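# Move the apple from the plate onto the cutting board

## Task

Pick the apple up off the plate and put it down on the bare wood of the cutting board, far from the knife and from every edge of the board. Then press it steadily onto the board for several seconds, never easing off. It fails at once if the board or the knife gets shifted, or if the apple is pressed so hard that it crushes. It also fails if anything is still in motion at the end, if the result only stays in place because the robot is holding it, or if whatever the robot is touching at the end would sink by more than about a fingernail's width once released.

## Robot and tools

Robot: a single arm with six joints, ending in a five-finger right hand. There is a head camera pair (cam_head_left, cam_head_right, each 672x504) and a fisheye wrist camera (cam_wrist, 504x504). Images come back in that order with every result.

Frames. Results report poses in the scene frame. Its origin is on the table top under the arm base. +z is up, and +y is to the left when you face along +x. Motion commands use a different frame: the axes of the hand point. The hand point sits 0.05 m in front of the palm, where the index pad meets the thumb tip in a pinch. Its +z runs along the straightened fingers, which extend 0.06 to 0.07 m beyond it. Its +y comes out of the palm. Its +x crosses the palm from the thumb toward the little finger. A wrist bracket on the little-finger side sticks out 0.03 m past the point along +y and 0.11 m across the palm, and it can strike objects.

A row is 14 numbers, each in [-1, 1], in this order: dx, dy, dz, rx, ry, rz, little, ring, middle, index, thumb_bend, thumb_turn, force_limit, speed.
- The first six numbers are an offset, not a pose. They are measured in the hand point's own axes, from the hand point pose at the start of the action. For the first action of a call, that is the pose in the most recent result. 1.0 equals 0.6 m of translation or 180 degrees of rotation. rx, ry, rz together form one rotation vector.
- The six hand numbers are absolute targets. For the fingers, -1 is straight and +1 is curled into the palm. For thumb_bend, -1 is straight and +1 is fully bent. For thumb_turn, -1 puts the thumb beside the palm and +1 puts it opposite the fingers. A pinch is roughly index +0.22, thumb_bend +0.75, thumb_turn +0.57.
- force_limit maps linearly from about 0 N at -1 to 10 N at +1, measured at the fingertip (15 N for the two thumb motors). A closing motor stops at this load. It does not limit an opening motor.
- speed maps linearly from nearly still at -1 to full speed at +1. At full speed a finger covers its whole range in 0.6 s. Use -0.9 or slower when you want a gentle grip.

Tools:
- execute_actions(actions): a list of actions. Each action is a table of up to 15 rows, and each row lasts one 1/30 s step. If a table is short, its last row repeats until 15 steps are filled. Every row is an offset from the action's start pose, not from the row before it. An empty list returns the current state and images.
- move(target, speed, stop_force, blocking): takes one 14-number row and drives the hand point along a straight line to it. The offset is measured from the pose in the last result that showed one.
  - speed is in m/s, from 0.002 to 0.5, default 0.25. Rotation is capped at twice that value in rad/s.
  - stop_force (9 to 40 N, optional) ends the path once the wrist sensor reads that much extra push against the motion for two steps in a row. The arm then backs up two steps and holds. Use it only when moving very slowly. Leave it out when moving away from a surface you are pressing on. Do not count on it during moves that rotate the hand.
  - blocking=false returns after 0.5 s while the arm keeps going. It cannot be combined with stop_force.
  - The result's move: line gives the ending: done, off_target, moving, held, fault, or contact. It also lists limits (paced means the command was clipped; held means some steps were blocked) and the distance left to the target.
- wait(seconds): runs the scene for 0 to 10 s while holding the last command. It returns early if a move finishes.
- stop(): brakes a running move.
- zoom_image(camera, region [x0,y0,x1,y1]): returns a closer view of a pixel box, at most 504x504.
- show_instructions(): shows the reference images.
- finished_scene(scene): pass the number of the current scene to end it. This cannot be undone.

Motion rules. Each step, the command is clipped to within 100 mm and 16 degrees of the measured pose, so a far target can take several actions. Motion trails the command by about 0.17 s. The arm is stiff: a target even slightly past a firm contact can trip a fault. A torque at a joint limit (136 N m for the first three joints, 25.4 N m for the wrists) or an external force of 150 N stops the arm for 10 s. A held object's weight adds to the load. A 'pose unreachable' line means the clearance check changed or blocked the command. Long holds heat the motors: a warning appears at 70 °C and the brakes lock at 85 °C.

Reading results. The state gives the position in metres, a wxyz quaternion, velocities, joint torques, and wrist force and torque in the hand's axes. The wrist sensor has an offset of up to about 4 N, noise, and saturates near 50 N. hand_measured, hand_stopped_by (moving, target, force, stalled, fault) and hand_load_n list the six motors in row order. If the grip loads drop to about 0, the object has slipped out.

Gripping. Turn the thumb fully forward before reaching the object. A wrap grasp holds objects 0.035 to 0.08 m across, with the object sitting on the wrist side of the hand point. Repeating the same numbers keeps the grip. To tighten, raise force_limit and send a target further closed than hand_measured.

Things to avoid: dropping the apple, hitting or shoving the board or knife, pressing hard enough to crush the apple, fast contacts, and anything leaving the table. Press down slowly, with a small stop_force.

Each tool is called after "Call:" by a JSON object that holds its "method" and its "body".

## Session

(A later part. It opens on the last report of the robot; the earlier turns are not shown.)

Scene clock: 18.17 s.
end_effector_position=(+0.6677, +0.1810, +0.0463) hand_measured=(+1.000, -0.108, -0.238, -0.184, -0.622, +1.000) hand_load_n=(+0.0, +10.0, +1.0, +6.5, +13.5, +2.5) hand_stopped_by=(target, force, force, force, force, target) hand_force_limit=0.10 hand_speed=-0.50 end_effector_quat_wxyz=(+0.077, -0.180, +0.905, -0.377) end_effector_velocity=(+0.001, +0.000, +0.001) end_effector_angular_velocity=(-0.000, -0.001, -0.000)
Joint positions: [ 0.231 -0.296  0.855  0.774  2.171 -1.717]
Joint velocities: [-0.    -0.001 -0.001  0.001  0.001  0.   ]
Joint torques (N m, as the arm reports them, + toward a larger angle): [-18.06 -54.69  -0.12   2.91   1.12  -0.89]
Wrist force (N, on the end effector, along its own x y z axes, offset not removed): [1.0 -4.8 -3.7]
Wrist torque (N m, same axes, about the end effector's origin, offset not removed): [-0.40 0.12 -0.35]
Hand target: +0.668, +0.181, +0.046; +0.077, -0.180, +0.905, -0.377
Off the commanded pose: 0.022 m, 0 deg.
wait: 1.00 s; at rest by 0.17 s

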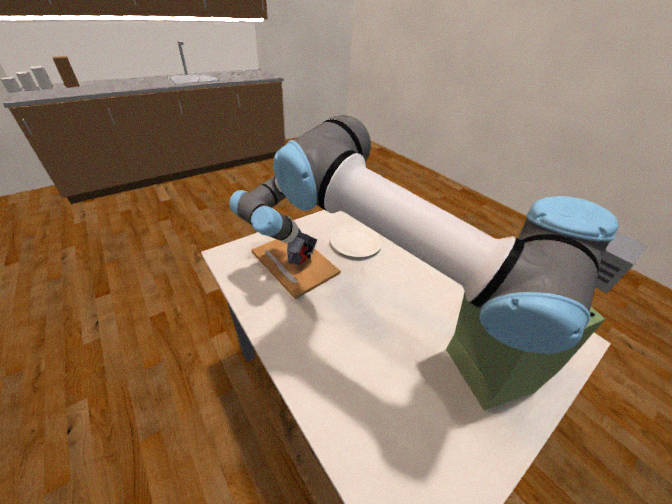

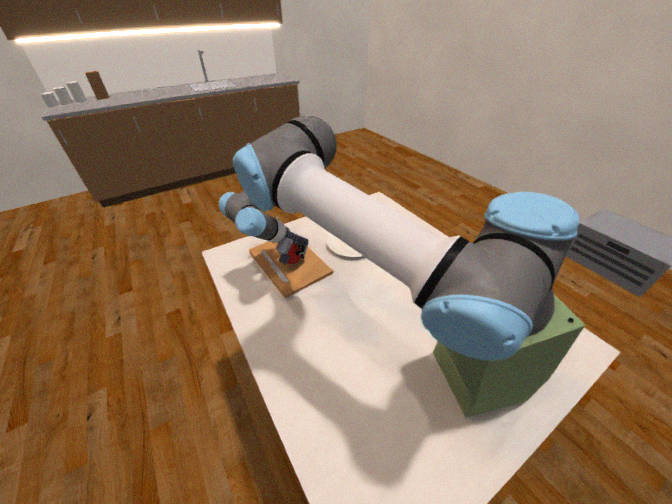

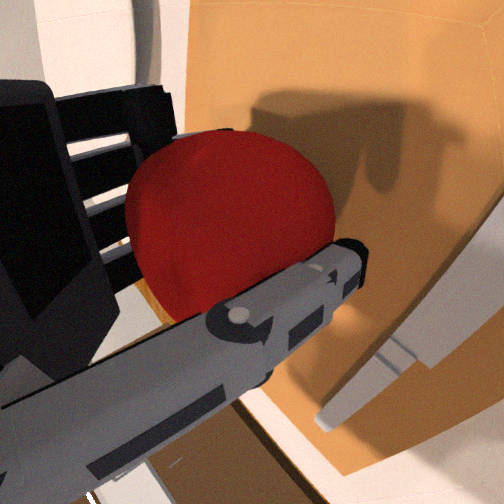

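Call:
{"method": "execute_actions", "body": {"actions": [[[0,0.00055,0.00055,0,0,0,1,1,1,1,1,1,0.1,-0.5]]]}}

Call:
{"method": "wait", "body": {"seconds": 2}}

Call:
{"method": "wait", "body": {"seconds": 3}}

Call:
{"method": "wait", "body": {"seconds": 3}}

Scene clock: 19.03 s.
end_effector_position=(+0.6677, +0.1809, +0.0459) hand_measured=(+1.000, -0.108, -0.238, -0.184, -0.622, +1.000) hand_load_n=(+0.0, +9.5, +0.5, +5.5, +13.5, +2.0) hand_stopped_by=(target, force, force, force, force, target) hand_force_limit=0.10 hand_speed=-0.50 end_effector_quat_wxyz=(+0.077, -0.180, +0.905, -0.377) end_effector_velocity=(-0.000, +0.000, -0.001) end_effector_angular_velocity=(-0.000, +0.000, +0.000)
Joint positions: [ 0.231 -0.295  0.854  0.774  2.171 -1.717]
Joint velocities: [ 0.001  0.001  0.    -0.     0.     0.   ]
Joint torques (N m, as the arm reports them, + toward a larger angle): [  0.21 -33.45 -25.66  -1.12   1.04   1.42]
Wrist force (N, on the end effector, along its own x y z axes, offset not removed): [1.0 -10.7 -14.3]
Wrist torque (N m, same axes, about the end effector's origin, offset not removed): [-0.21 0.52 -0.38]
Hand target: +0.668, +0.181, +0.046; +0.077, -0.180, +0.905, -0.377
Off the commanded pose: 0.000 m, 0 deg.

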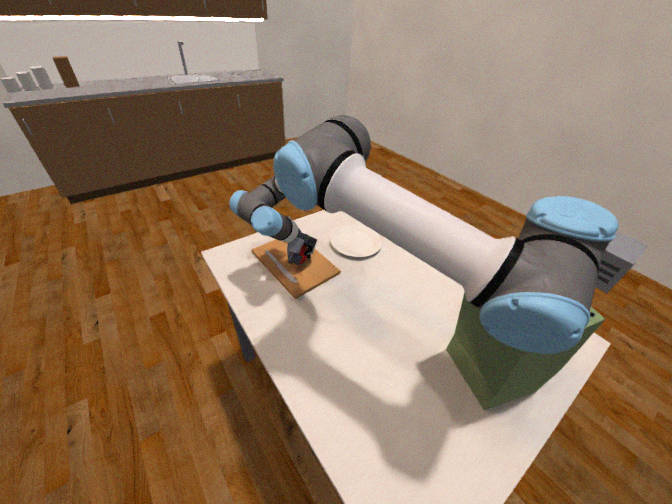

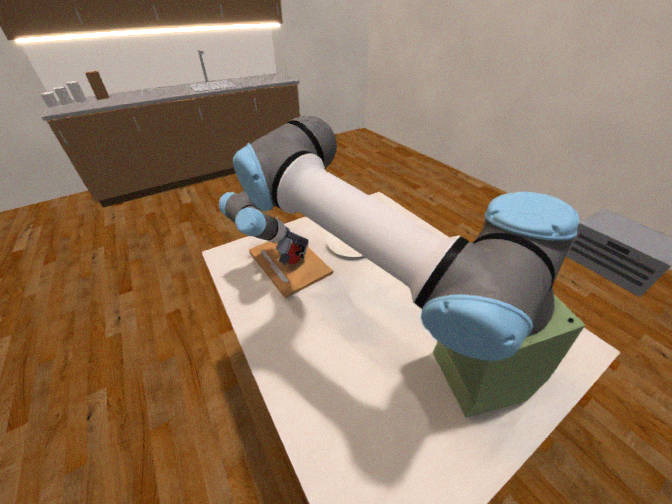

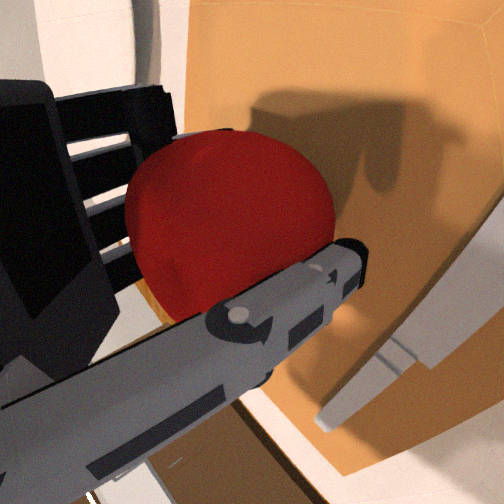

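Scene clock: 21.03 s.
end_effector_position=(+0.6677, +0.1810, +0.0458) hand_measured=(+1.000, -0.108, -0.238, -0.184, -0.622, +1.000) hand_load_n=(+0.0, +9.5, +0.5, +5.5, +13.5, +2.0) hand_stopped_by=(target, force, force, force, force, target) hand_force_limit=0.10 hand_speed=-0.50 end_effector_quat_wxyz=(+0.077, -0.180, +0.905, -0.377) end_effector_velocity=(+0.000, +0.000, +0.001) end_effector_angular_velocity=(+0.000, -0.001, +0.000)
Joint positions: [ 0.231 -0.295  0.854  0.774  2.171 -1.717]
Joint velocities: [ 0.    -0.002  0.     0.     0.     0.   ]
Joint torques (N m, as the arm reports them, + toward a larger angle): [  0.44 -33.3  -23.32  -1.41  -2.05   1.4 ]
Wrist force (N, on the end effector, along its own x y z axes, offset not removed): [0.4 -13.7 -14.1]
Wrist torque (N m, same axes, about the end effector's origin, offset not removed): [-0.48 0.57 -0.53]
Hand target: +0.668, +0.181, +0.046; +0.077, -0.180, +0.905, -0.377
Off the commanded pose: 0.000 m, 0 deg.
wait: 2.00 s; at rest by 0.17 s

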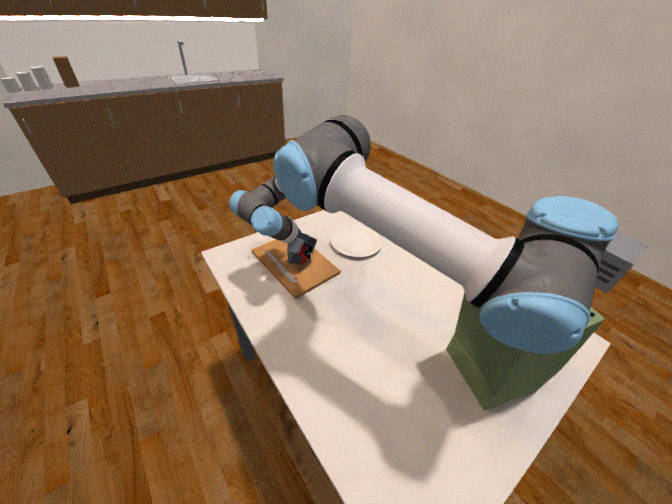

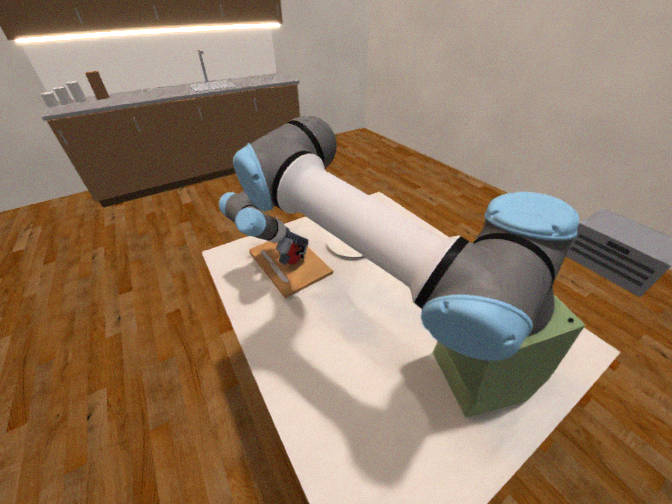

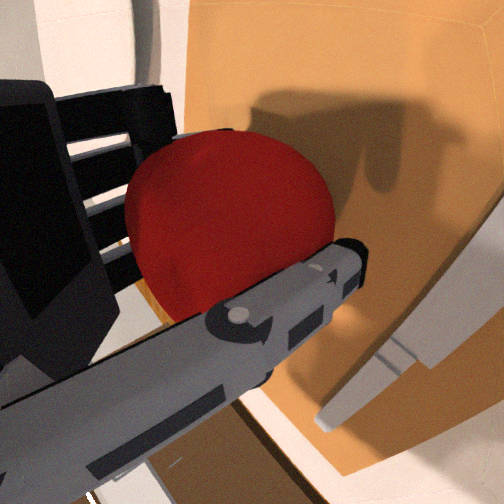

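Scene clock: 24.03 s.
end_effector_position=(+0.6677, +0.1810, +0.0458) hand_measured=(+1.000, -0.108, -0.238, -0.184, -0.622, +1.000) hand_load_n=(+0.0, +9.5, +0.5, +5.5, +13.5, +2.0) hand_stopped_by=(target, force, force, force, force, target) hand_force_limit=0.10 hand_speed=-0.50 end_effector_quat_wxyz=(+0.077, -0.180, +0.905, -0.377) end_effector_velocity=(-0.001, -0.001, -0.000) end_effector_angular_velocity=(-0.001, +0.002, -0.001)
Joint positions: [ 0.231 -0.295  0.854  0.774  2.171 -1.717]
Joint velocities: [-0.     0.001  0.001  0.001  0.     0.   ]
Joint torques (N m, as the arm reports them, + toward a larger angle): [  1.52 -32.46 -20.84  -1.46  -2.16   1.13]
Wrist force (N, on the end effector, along its own x y z axes, offset not removed): [0.8 -13.5 -13.8]
Wrist torque (N m, same axes, about the end effector's origin, offset not removed): [-0.46 0.37 -0.48]
Hand target: +0.668, +0.181, +0.046; +0.077, -0.180, +0.905, -0.377
Off the commanded pose: 0.000 m, 0 deg.
wait: 3.00 s; at rest by 0.17 s

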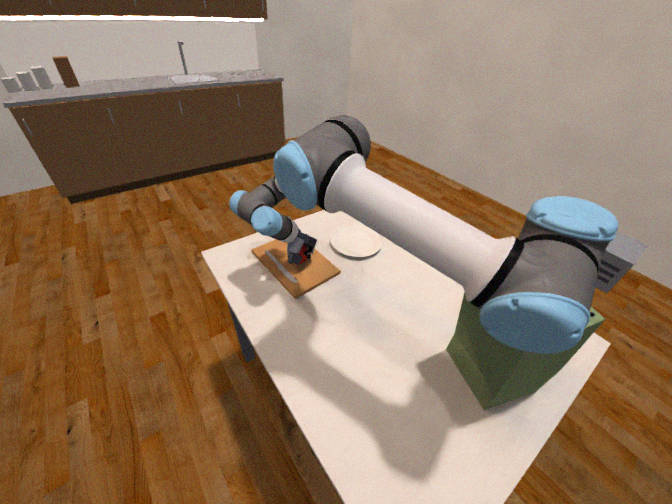

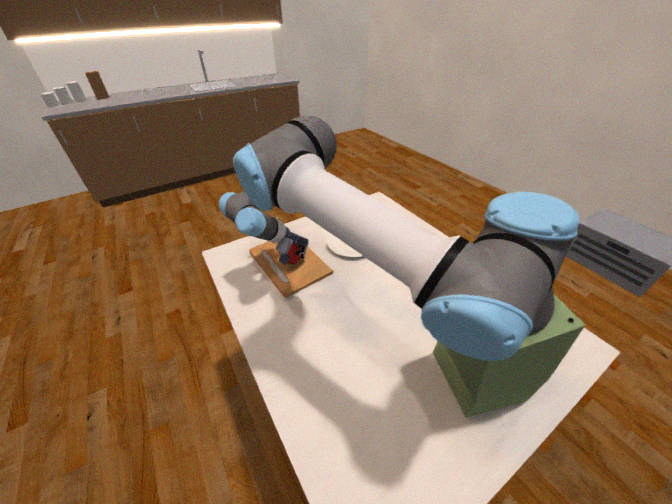

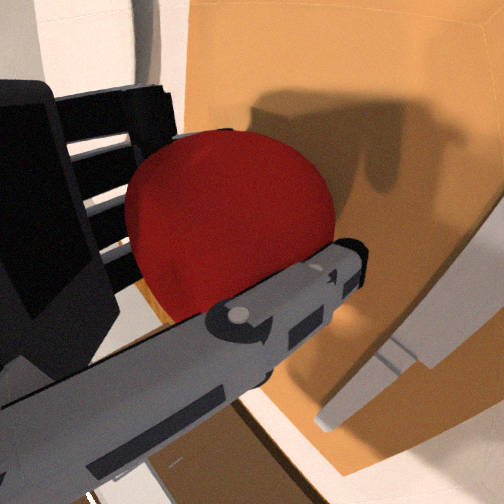

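Scene clock: 27.03 s.
end_effector_position=(+0.6677, +0.1810, +0.0458) hand_measured=(+1.000, -0.108, -0.238, -0.184, -0.622, +1.000) hand_load_n=(+0.0, +9.5, +0.5, +5.5, +13.5, +2.0) hand_stopped_by=(target, force, force, force, force, target) hand_force_limit=0.10 hand_speed=-0.50 end_effector_quat_wxyz=(+0.077, -0.180, +0.905, -0.377) end_effector_velocity=(-0.000, -0.000, -0.000) end_effector_angular_velocity=(+0.000, +0.001, +0.000)
Joint positions: [ 0.231 -0.295  0.854  0.774  2.171 -1.717]
Joint velocities: [-0.001 -0.     0.001  0.    -0.001 -0.001]
Joint torques (N m, as the arm reports them, + toward a larger angle): [ -0.29 -32.63 -21.19  -1.35  -2.02   1.42]
Wrist force (N, on the end effector, along its own x y z axes, offset not removed): [0.7 -13.1 -13.4]
Wrist torque (N m, same axes, about the end effector's origin, offset not removed): [-0.44 0.45 -0.51]
Hand target: +0.668, +0.181, +0.046; +0.077, -0.180, +0.905, -0.377
Off the commanded pose: 0.000 m, 0 deg.
wait: 3.00 s; at rest by 0.17 s

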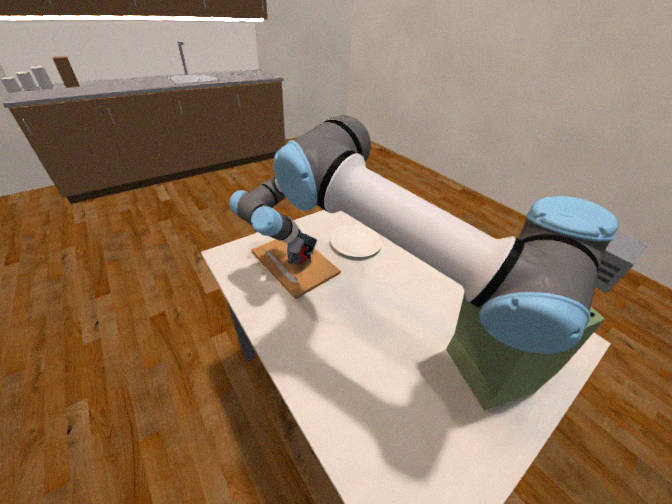

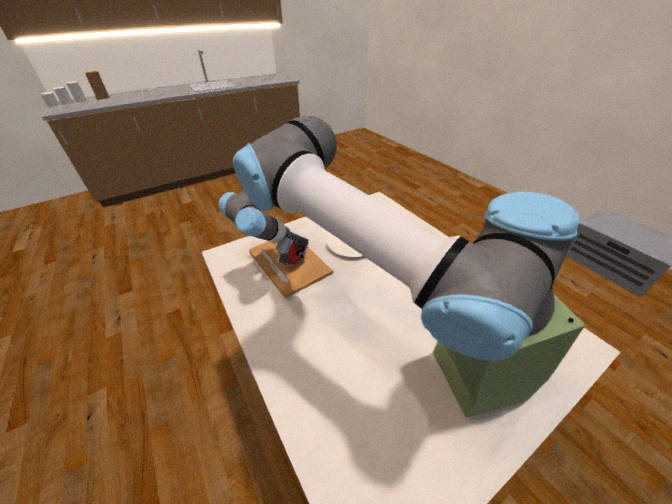

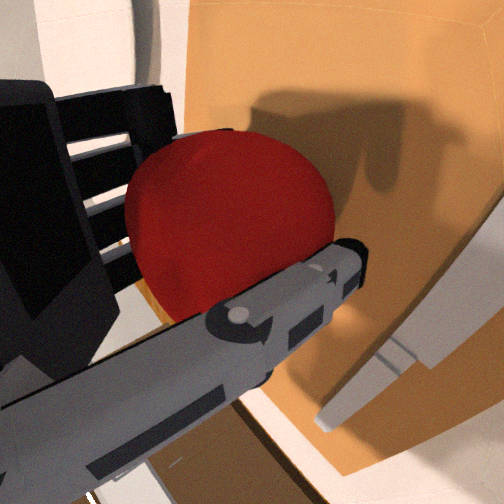

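Call:
{"method": "execute_actions", "body": {"actions": [[[0,-0.001,-0.001,0,0,0,1,1,1,1,1,1,0.1,-0.5]],[[0,0,0,0,0,0,1,-0.45,-0.55,-0.55,-0.9,1,0.1,-0.6]],[[0,0,0,0,0,0,1,-0.45,-0.55,-0.55,-0.9,1,0.1,-0.6]]]}}

Call:
{"method": "move", "body": {"target": [0,-0.11,-0.11,0,0,0,1,-0.8,-0.8,-0.8,-0.95,1,0.1,-0.3], "speed": 0.1}}

Call:
{"method": "wait", "body": {"seconds": 1.5}}

Call:
{"method": "zoom_image", "body": {"camera": "cam_head_left", "region": [220, 190, 400, 320]}}

Scene clock: 29.00 s.
end_effector_position=(+0.6676, +0.1810, +0.0466) hand_measured=(+1.000, -0.450, -0.550, -0.550, -0.900, +1.000) hand_load_n=(+0.0, +0.0, +0.0, +0.0, +0.0, +0.0) hand_stopped_by=(target, target, target, target, target, target) hand_force_limit=0.10 hand_speed=-0.60 end_effector_quat_wxyz=(+0.077, -0.181, +0.905, -0.377) end_effector_velocity=(-0.001, -0.000, -0.001) end_effector_angular_velocity=(-0.002, +0.003, +0.000)
Joint positions: [ 0.231 -0.297  0.856  0.774  2.171 -1.717]
Joint velocities: [ 0.     0.001  0.001  0.001  0.001 -0.001]
Joint torques (N m, as the arm reports them, + toward a larger angle): [-16.08 -51.77  -3.42   2.52   0.02  -0.81]
Wrist force (N, on the end effector, along its own x y z axes, offset not removed): [-0.8 -0.6 2.9]
Wrist torque (N m, same axes, about the end effector's origin, offset not removed): [-0.18 0.12 -0.21]
Hand target: +0.668, +0.181, +0.047; +0.077, -0.181, +0.905, -0.377
Off the commanded pose: 0.000 m, 0 deg.

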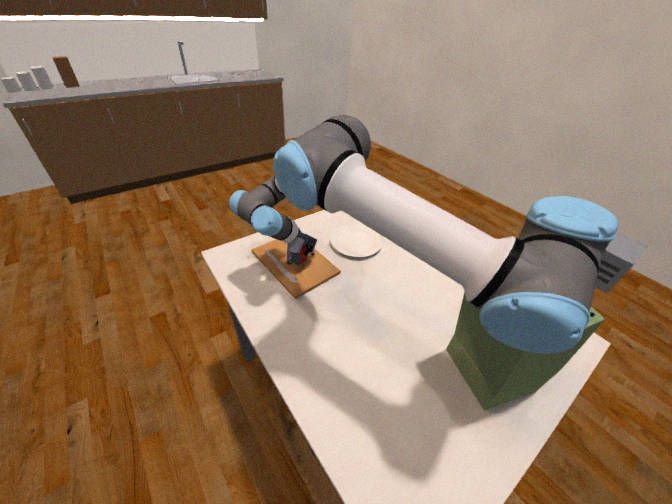

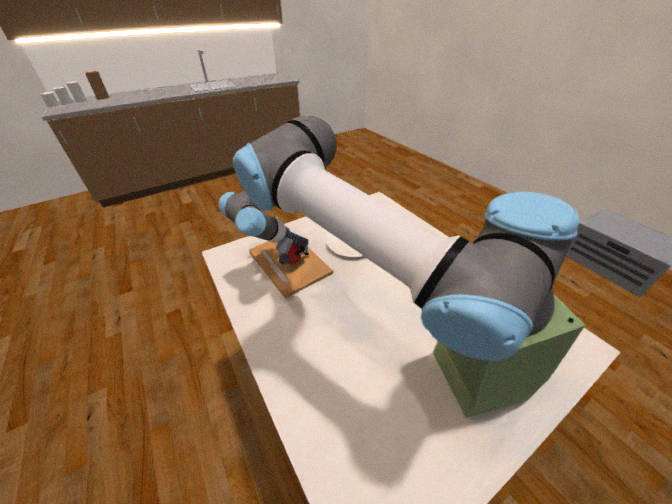

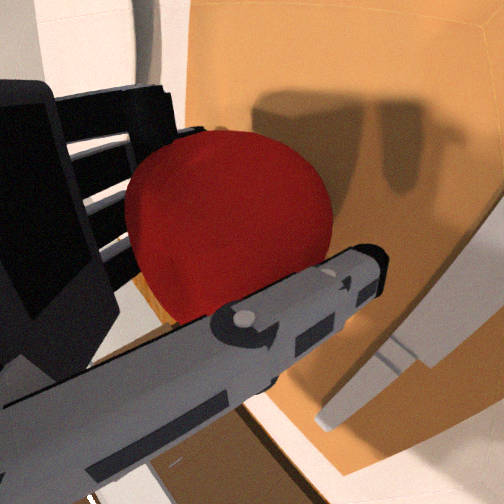

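Scene clock: 30.47 s.
end_effector_position=(+0.6671, +0.1814, +0.1396) hand_measured=(+1.000, -0.800, -0.800, -0.800, -0.950, +1.000) hand_load_n=(+0.0, +0.0, +0.0, +0.0, +0.0, +0.0) hand_stopped_by=(target, target, target, target, target, target) hand_force_limit=0.10 hand_speed=-0.30 end_effector_quat_wxyz=(+0.077, -0.181, +0.905, -0.377) end_effector_velocity=(+0.000, -0.000, +0.003) end_effector_angular_velocity=(+0.001, -0.001, -0.001)
Joint positions: [ 0.204 -0.476  0.97   0.822  2.165 -1.748]
Joint velocities: [-0.001 -0.006  0.003  0.002 -0.     0.001]
Joint torques (N m, as the arm reports them, + toward a larger angle): [-17.81 -57.79  -2.25   4.01  -0.2   -0.98]
Wrist force (N, on the end effector, along its own x y z axes, offset not removed): [0.1 -0.1 3.3]
Wrist torque (N m, same axes, about the end effector's origin, offset not removed): [-0.08 0.06 -0.16]
Hand target: +0.667, +0.181, +0.140; +0.077, -0.181, +0.905, -0.377
Off the commanded pose: 0.000 m, 0 deg.
move: done

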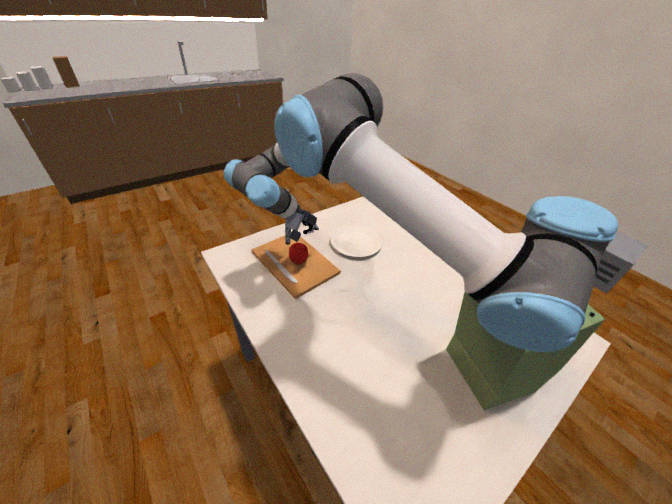

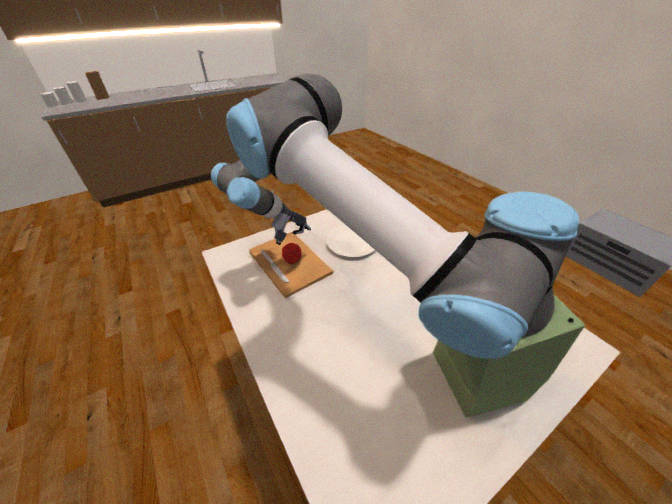

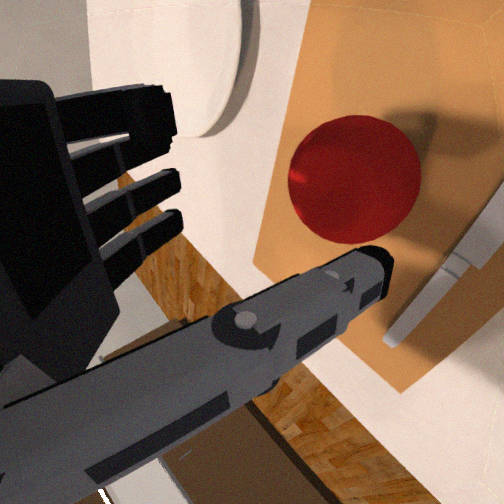

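Scene clock: 31.97 s.
end_effector_position=(+0.6671, +0.1814, +0.1399) hand_measured=(+1.000, -0.800, -0.800, -0.800, -0.950, +1.000) hand_load_n=(+0.0, +0.0, +0.0, +0.0, +0.0, +0.0) hand_stopped_by=(target, target, target, target, target, target) hand_force_limit=0.10 hand_speed=-0.30 end_effector_quat_wxyz=(+0.077, -0.181, +0.905, -0.377) end_effector_velocity=(+0.000, -0.000, -0.000) end_effector_angular_velocity=(+0.000, +0.000, -0.001)
Joint positions: [ 0.204 -0.476  0.97   0.822  2.165 -1.748]
Joint velocities: [-0.     0.001 -0.001  0.    -0.     0.001]
Joint torques (N m, as the arm reports them, + toward a larger angle): [-18.07 -57.01  -2.06   3.79  -0.5   -1.17]
Wrist force (N, on the end effector, along its own x y z axes, offset not removed): [-1.8 -0.3 4.0]
Wrist torque (N m, same axes, about the end effector's origin, offset not removed): [-0.23 0.19 -0.28]
Hand target: +0.667, +0.181, +0.140; +0.077, -0.181, +0.905, -0.377
Off the commanded pose: 0.000 m, 0 deg.
wait: 1.50 s; at rest by 0.17 s

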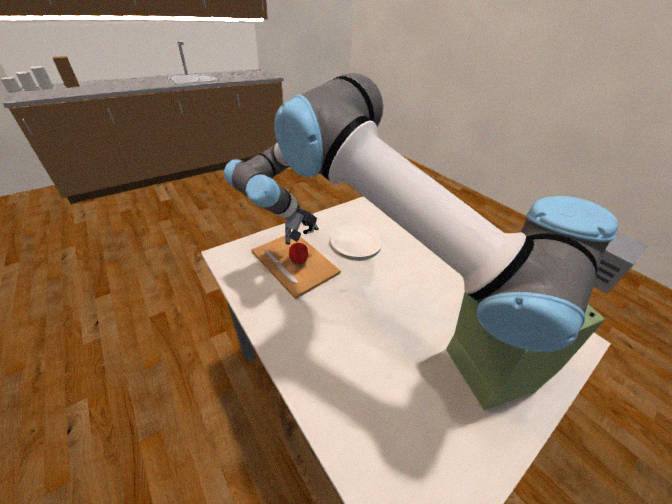

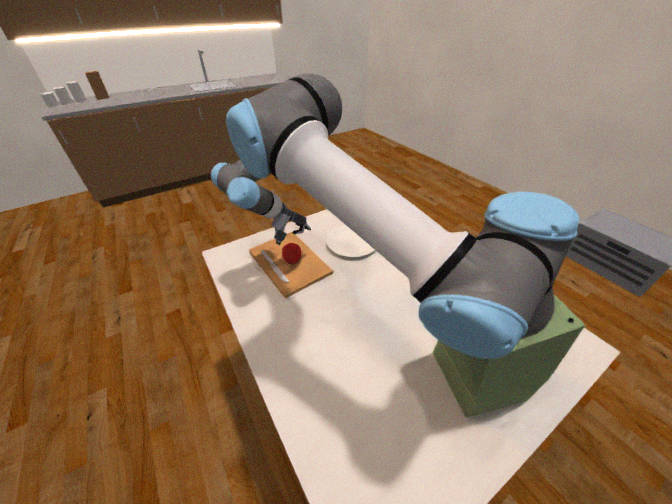

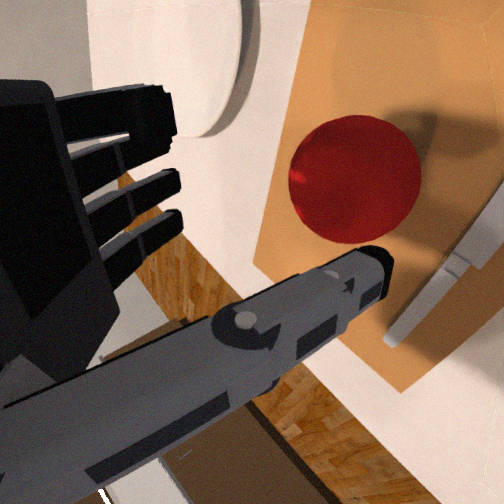

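Region (220, 190, 400, 320) of cam_head_left's 672x504 image, scaled by 2.800, with more detail than that image has.

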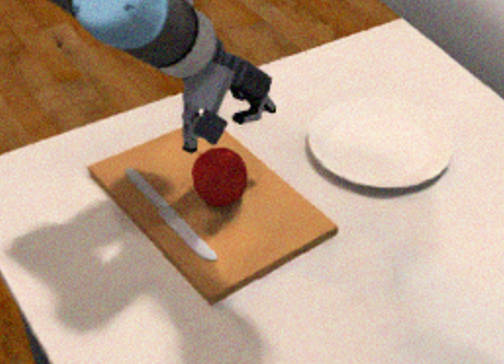

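Call:
{"method": "finished_scene", "body": {"scene": 2}}

The scene is finished: the task was done.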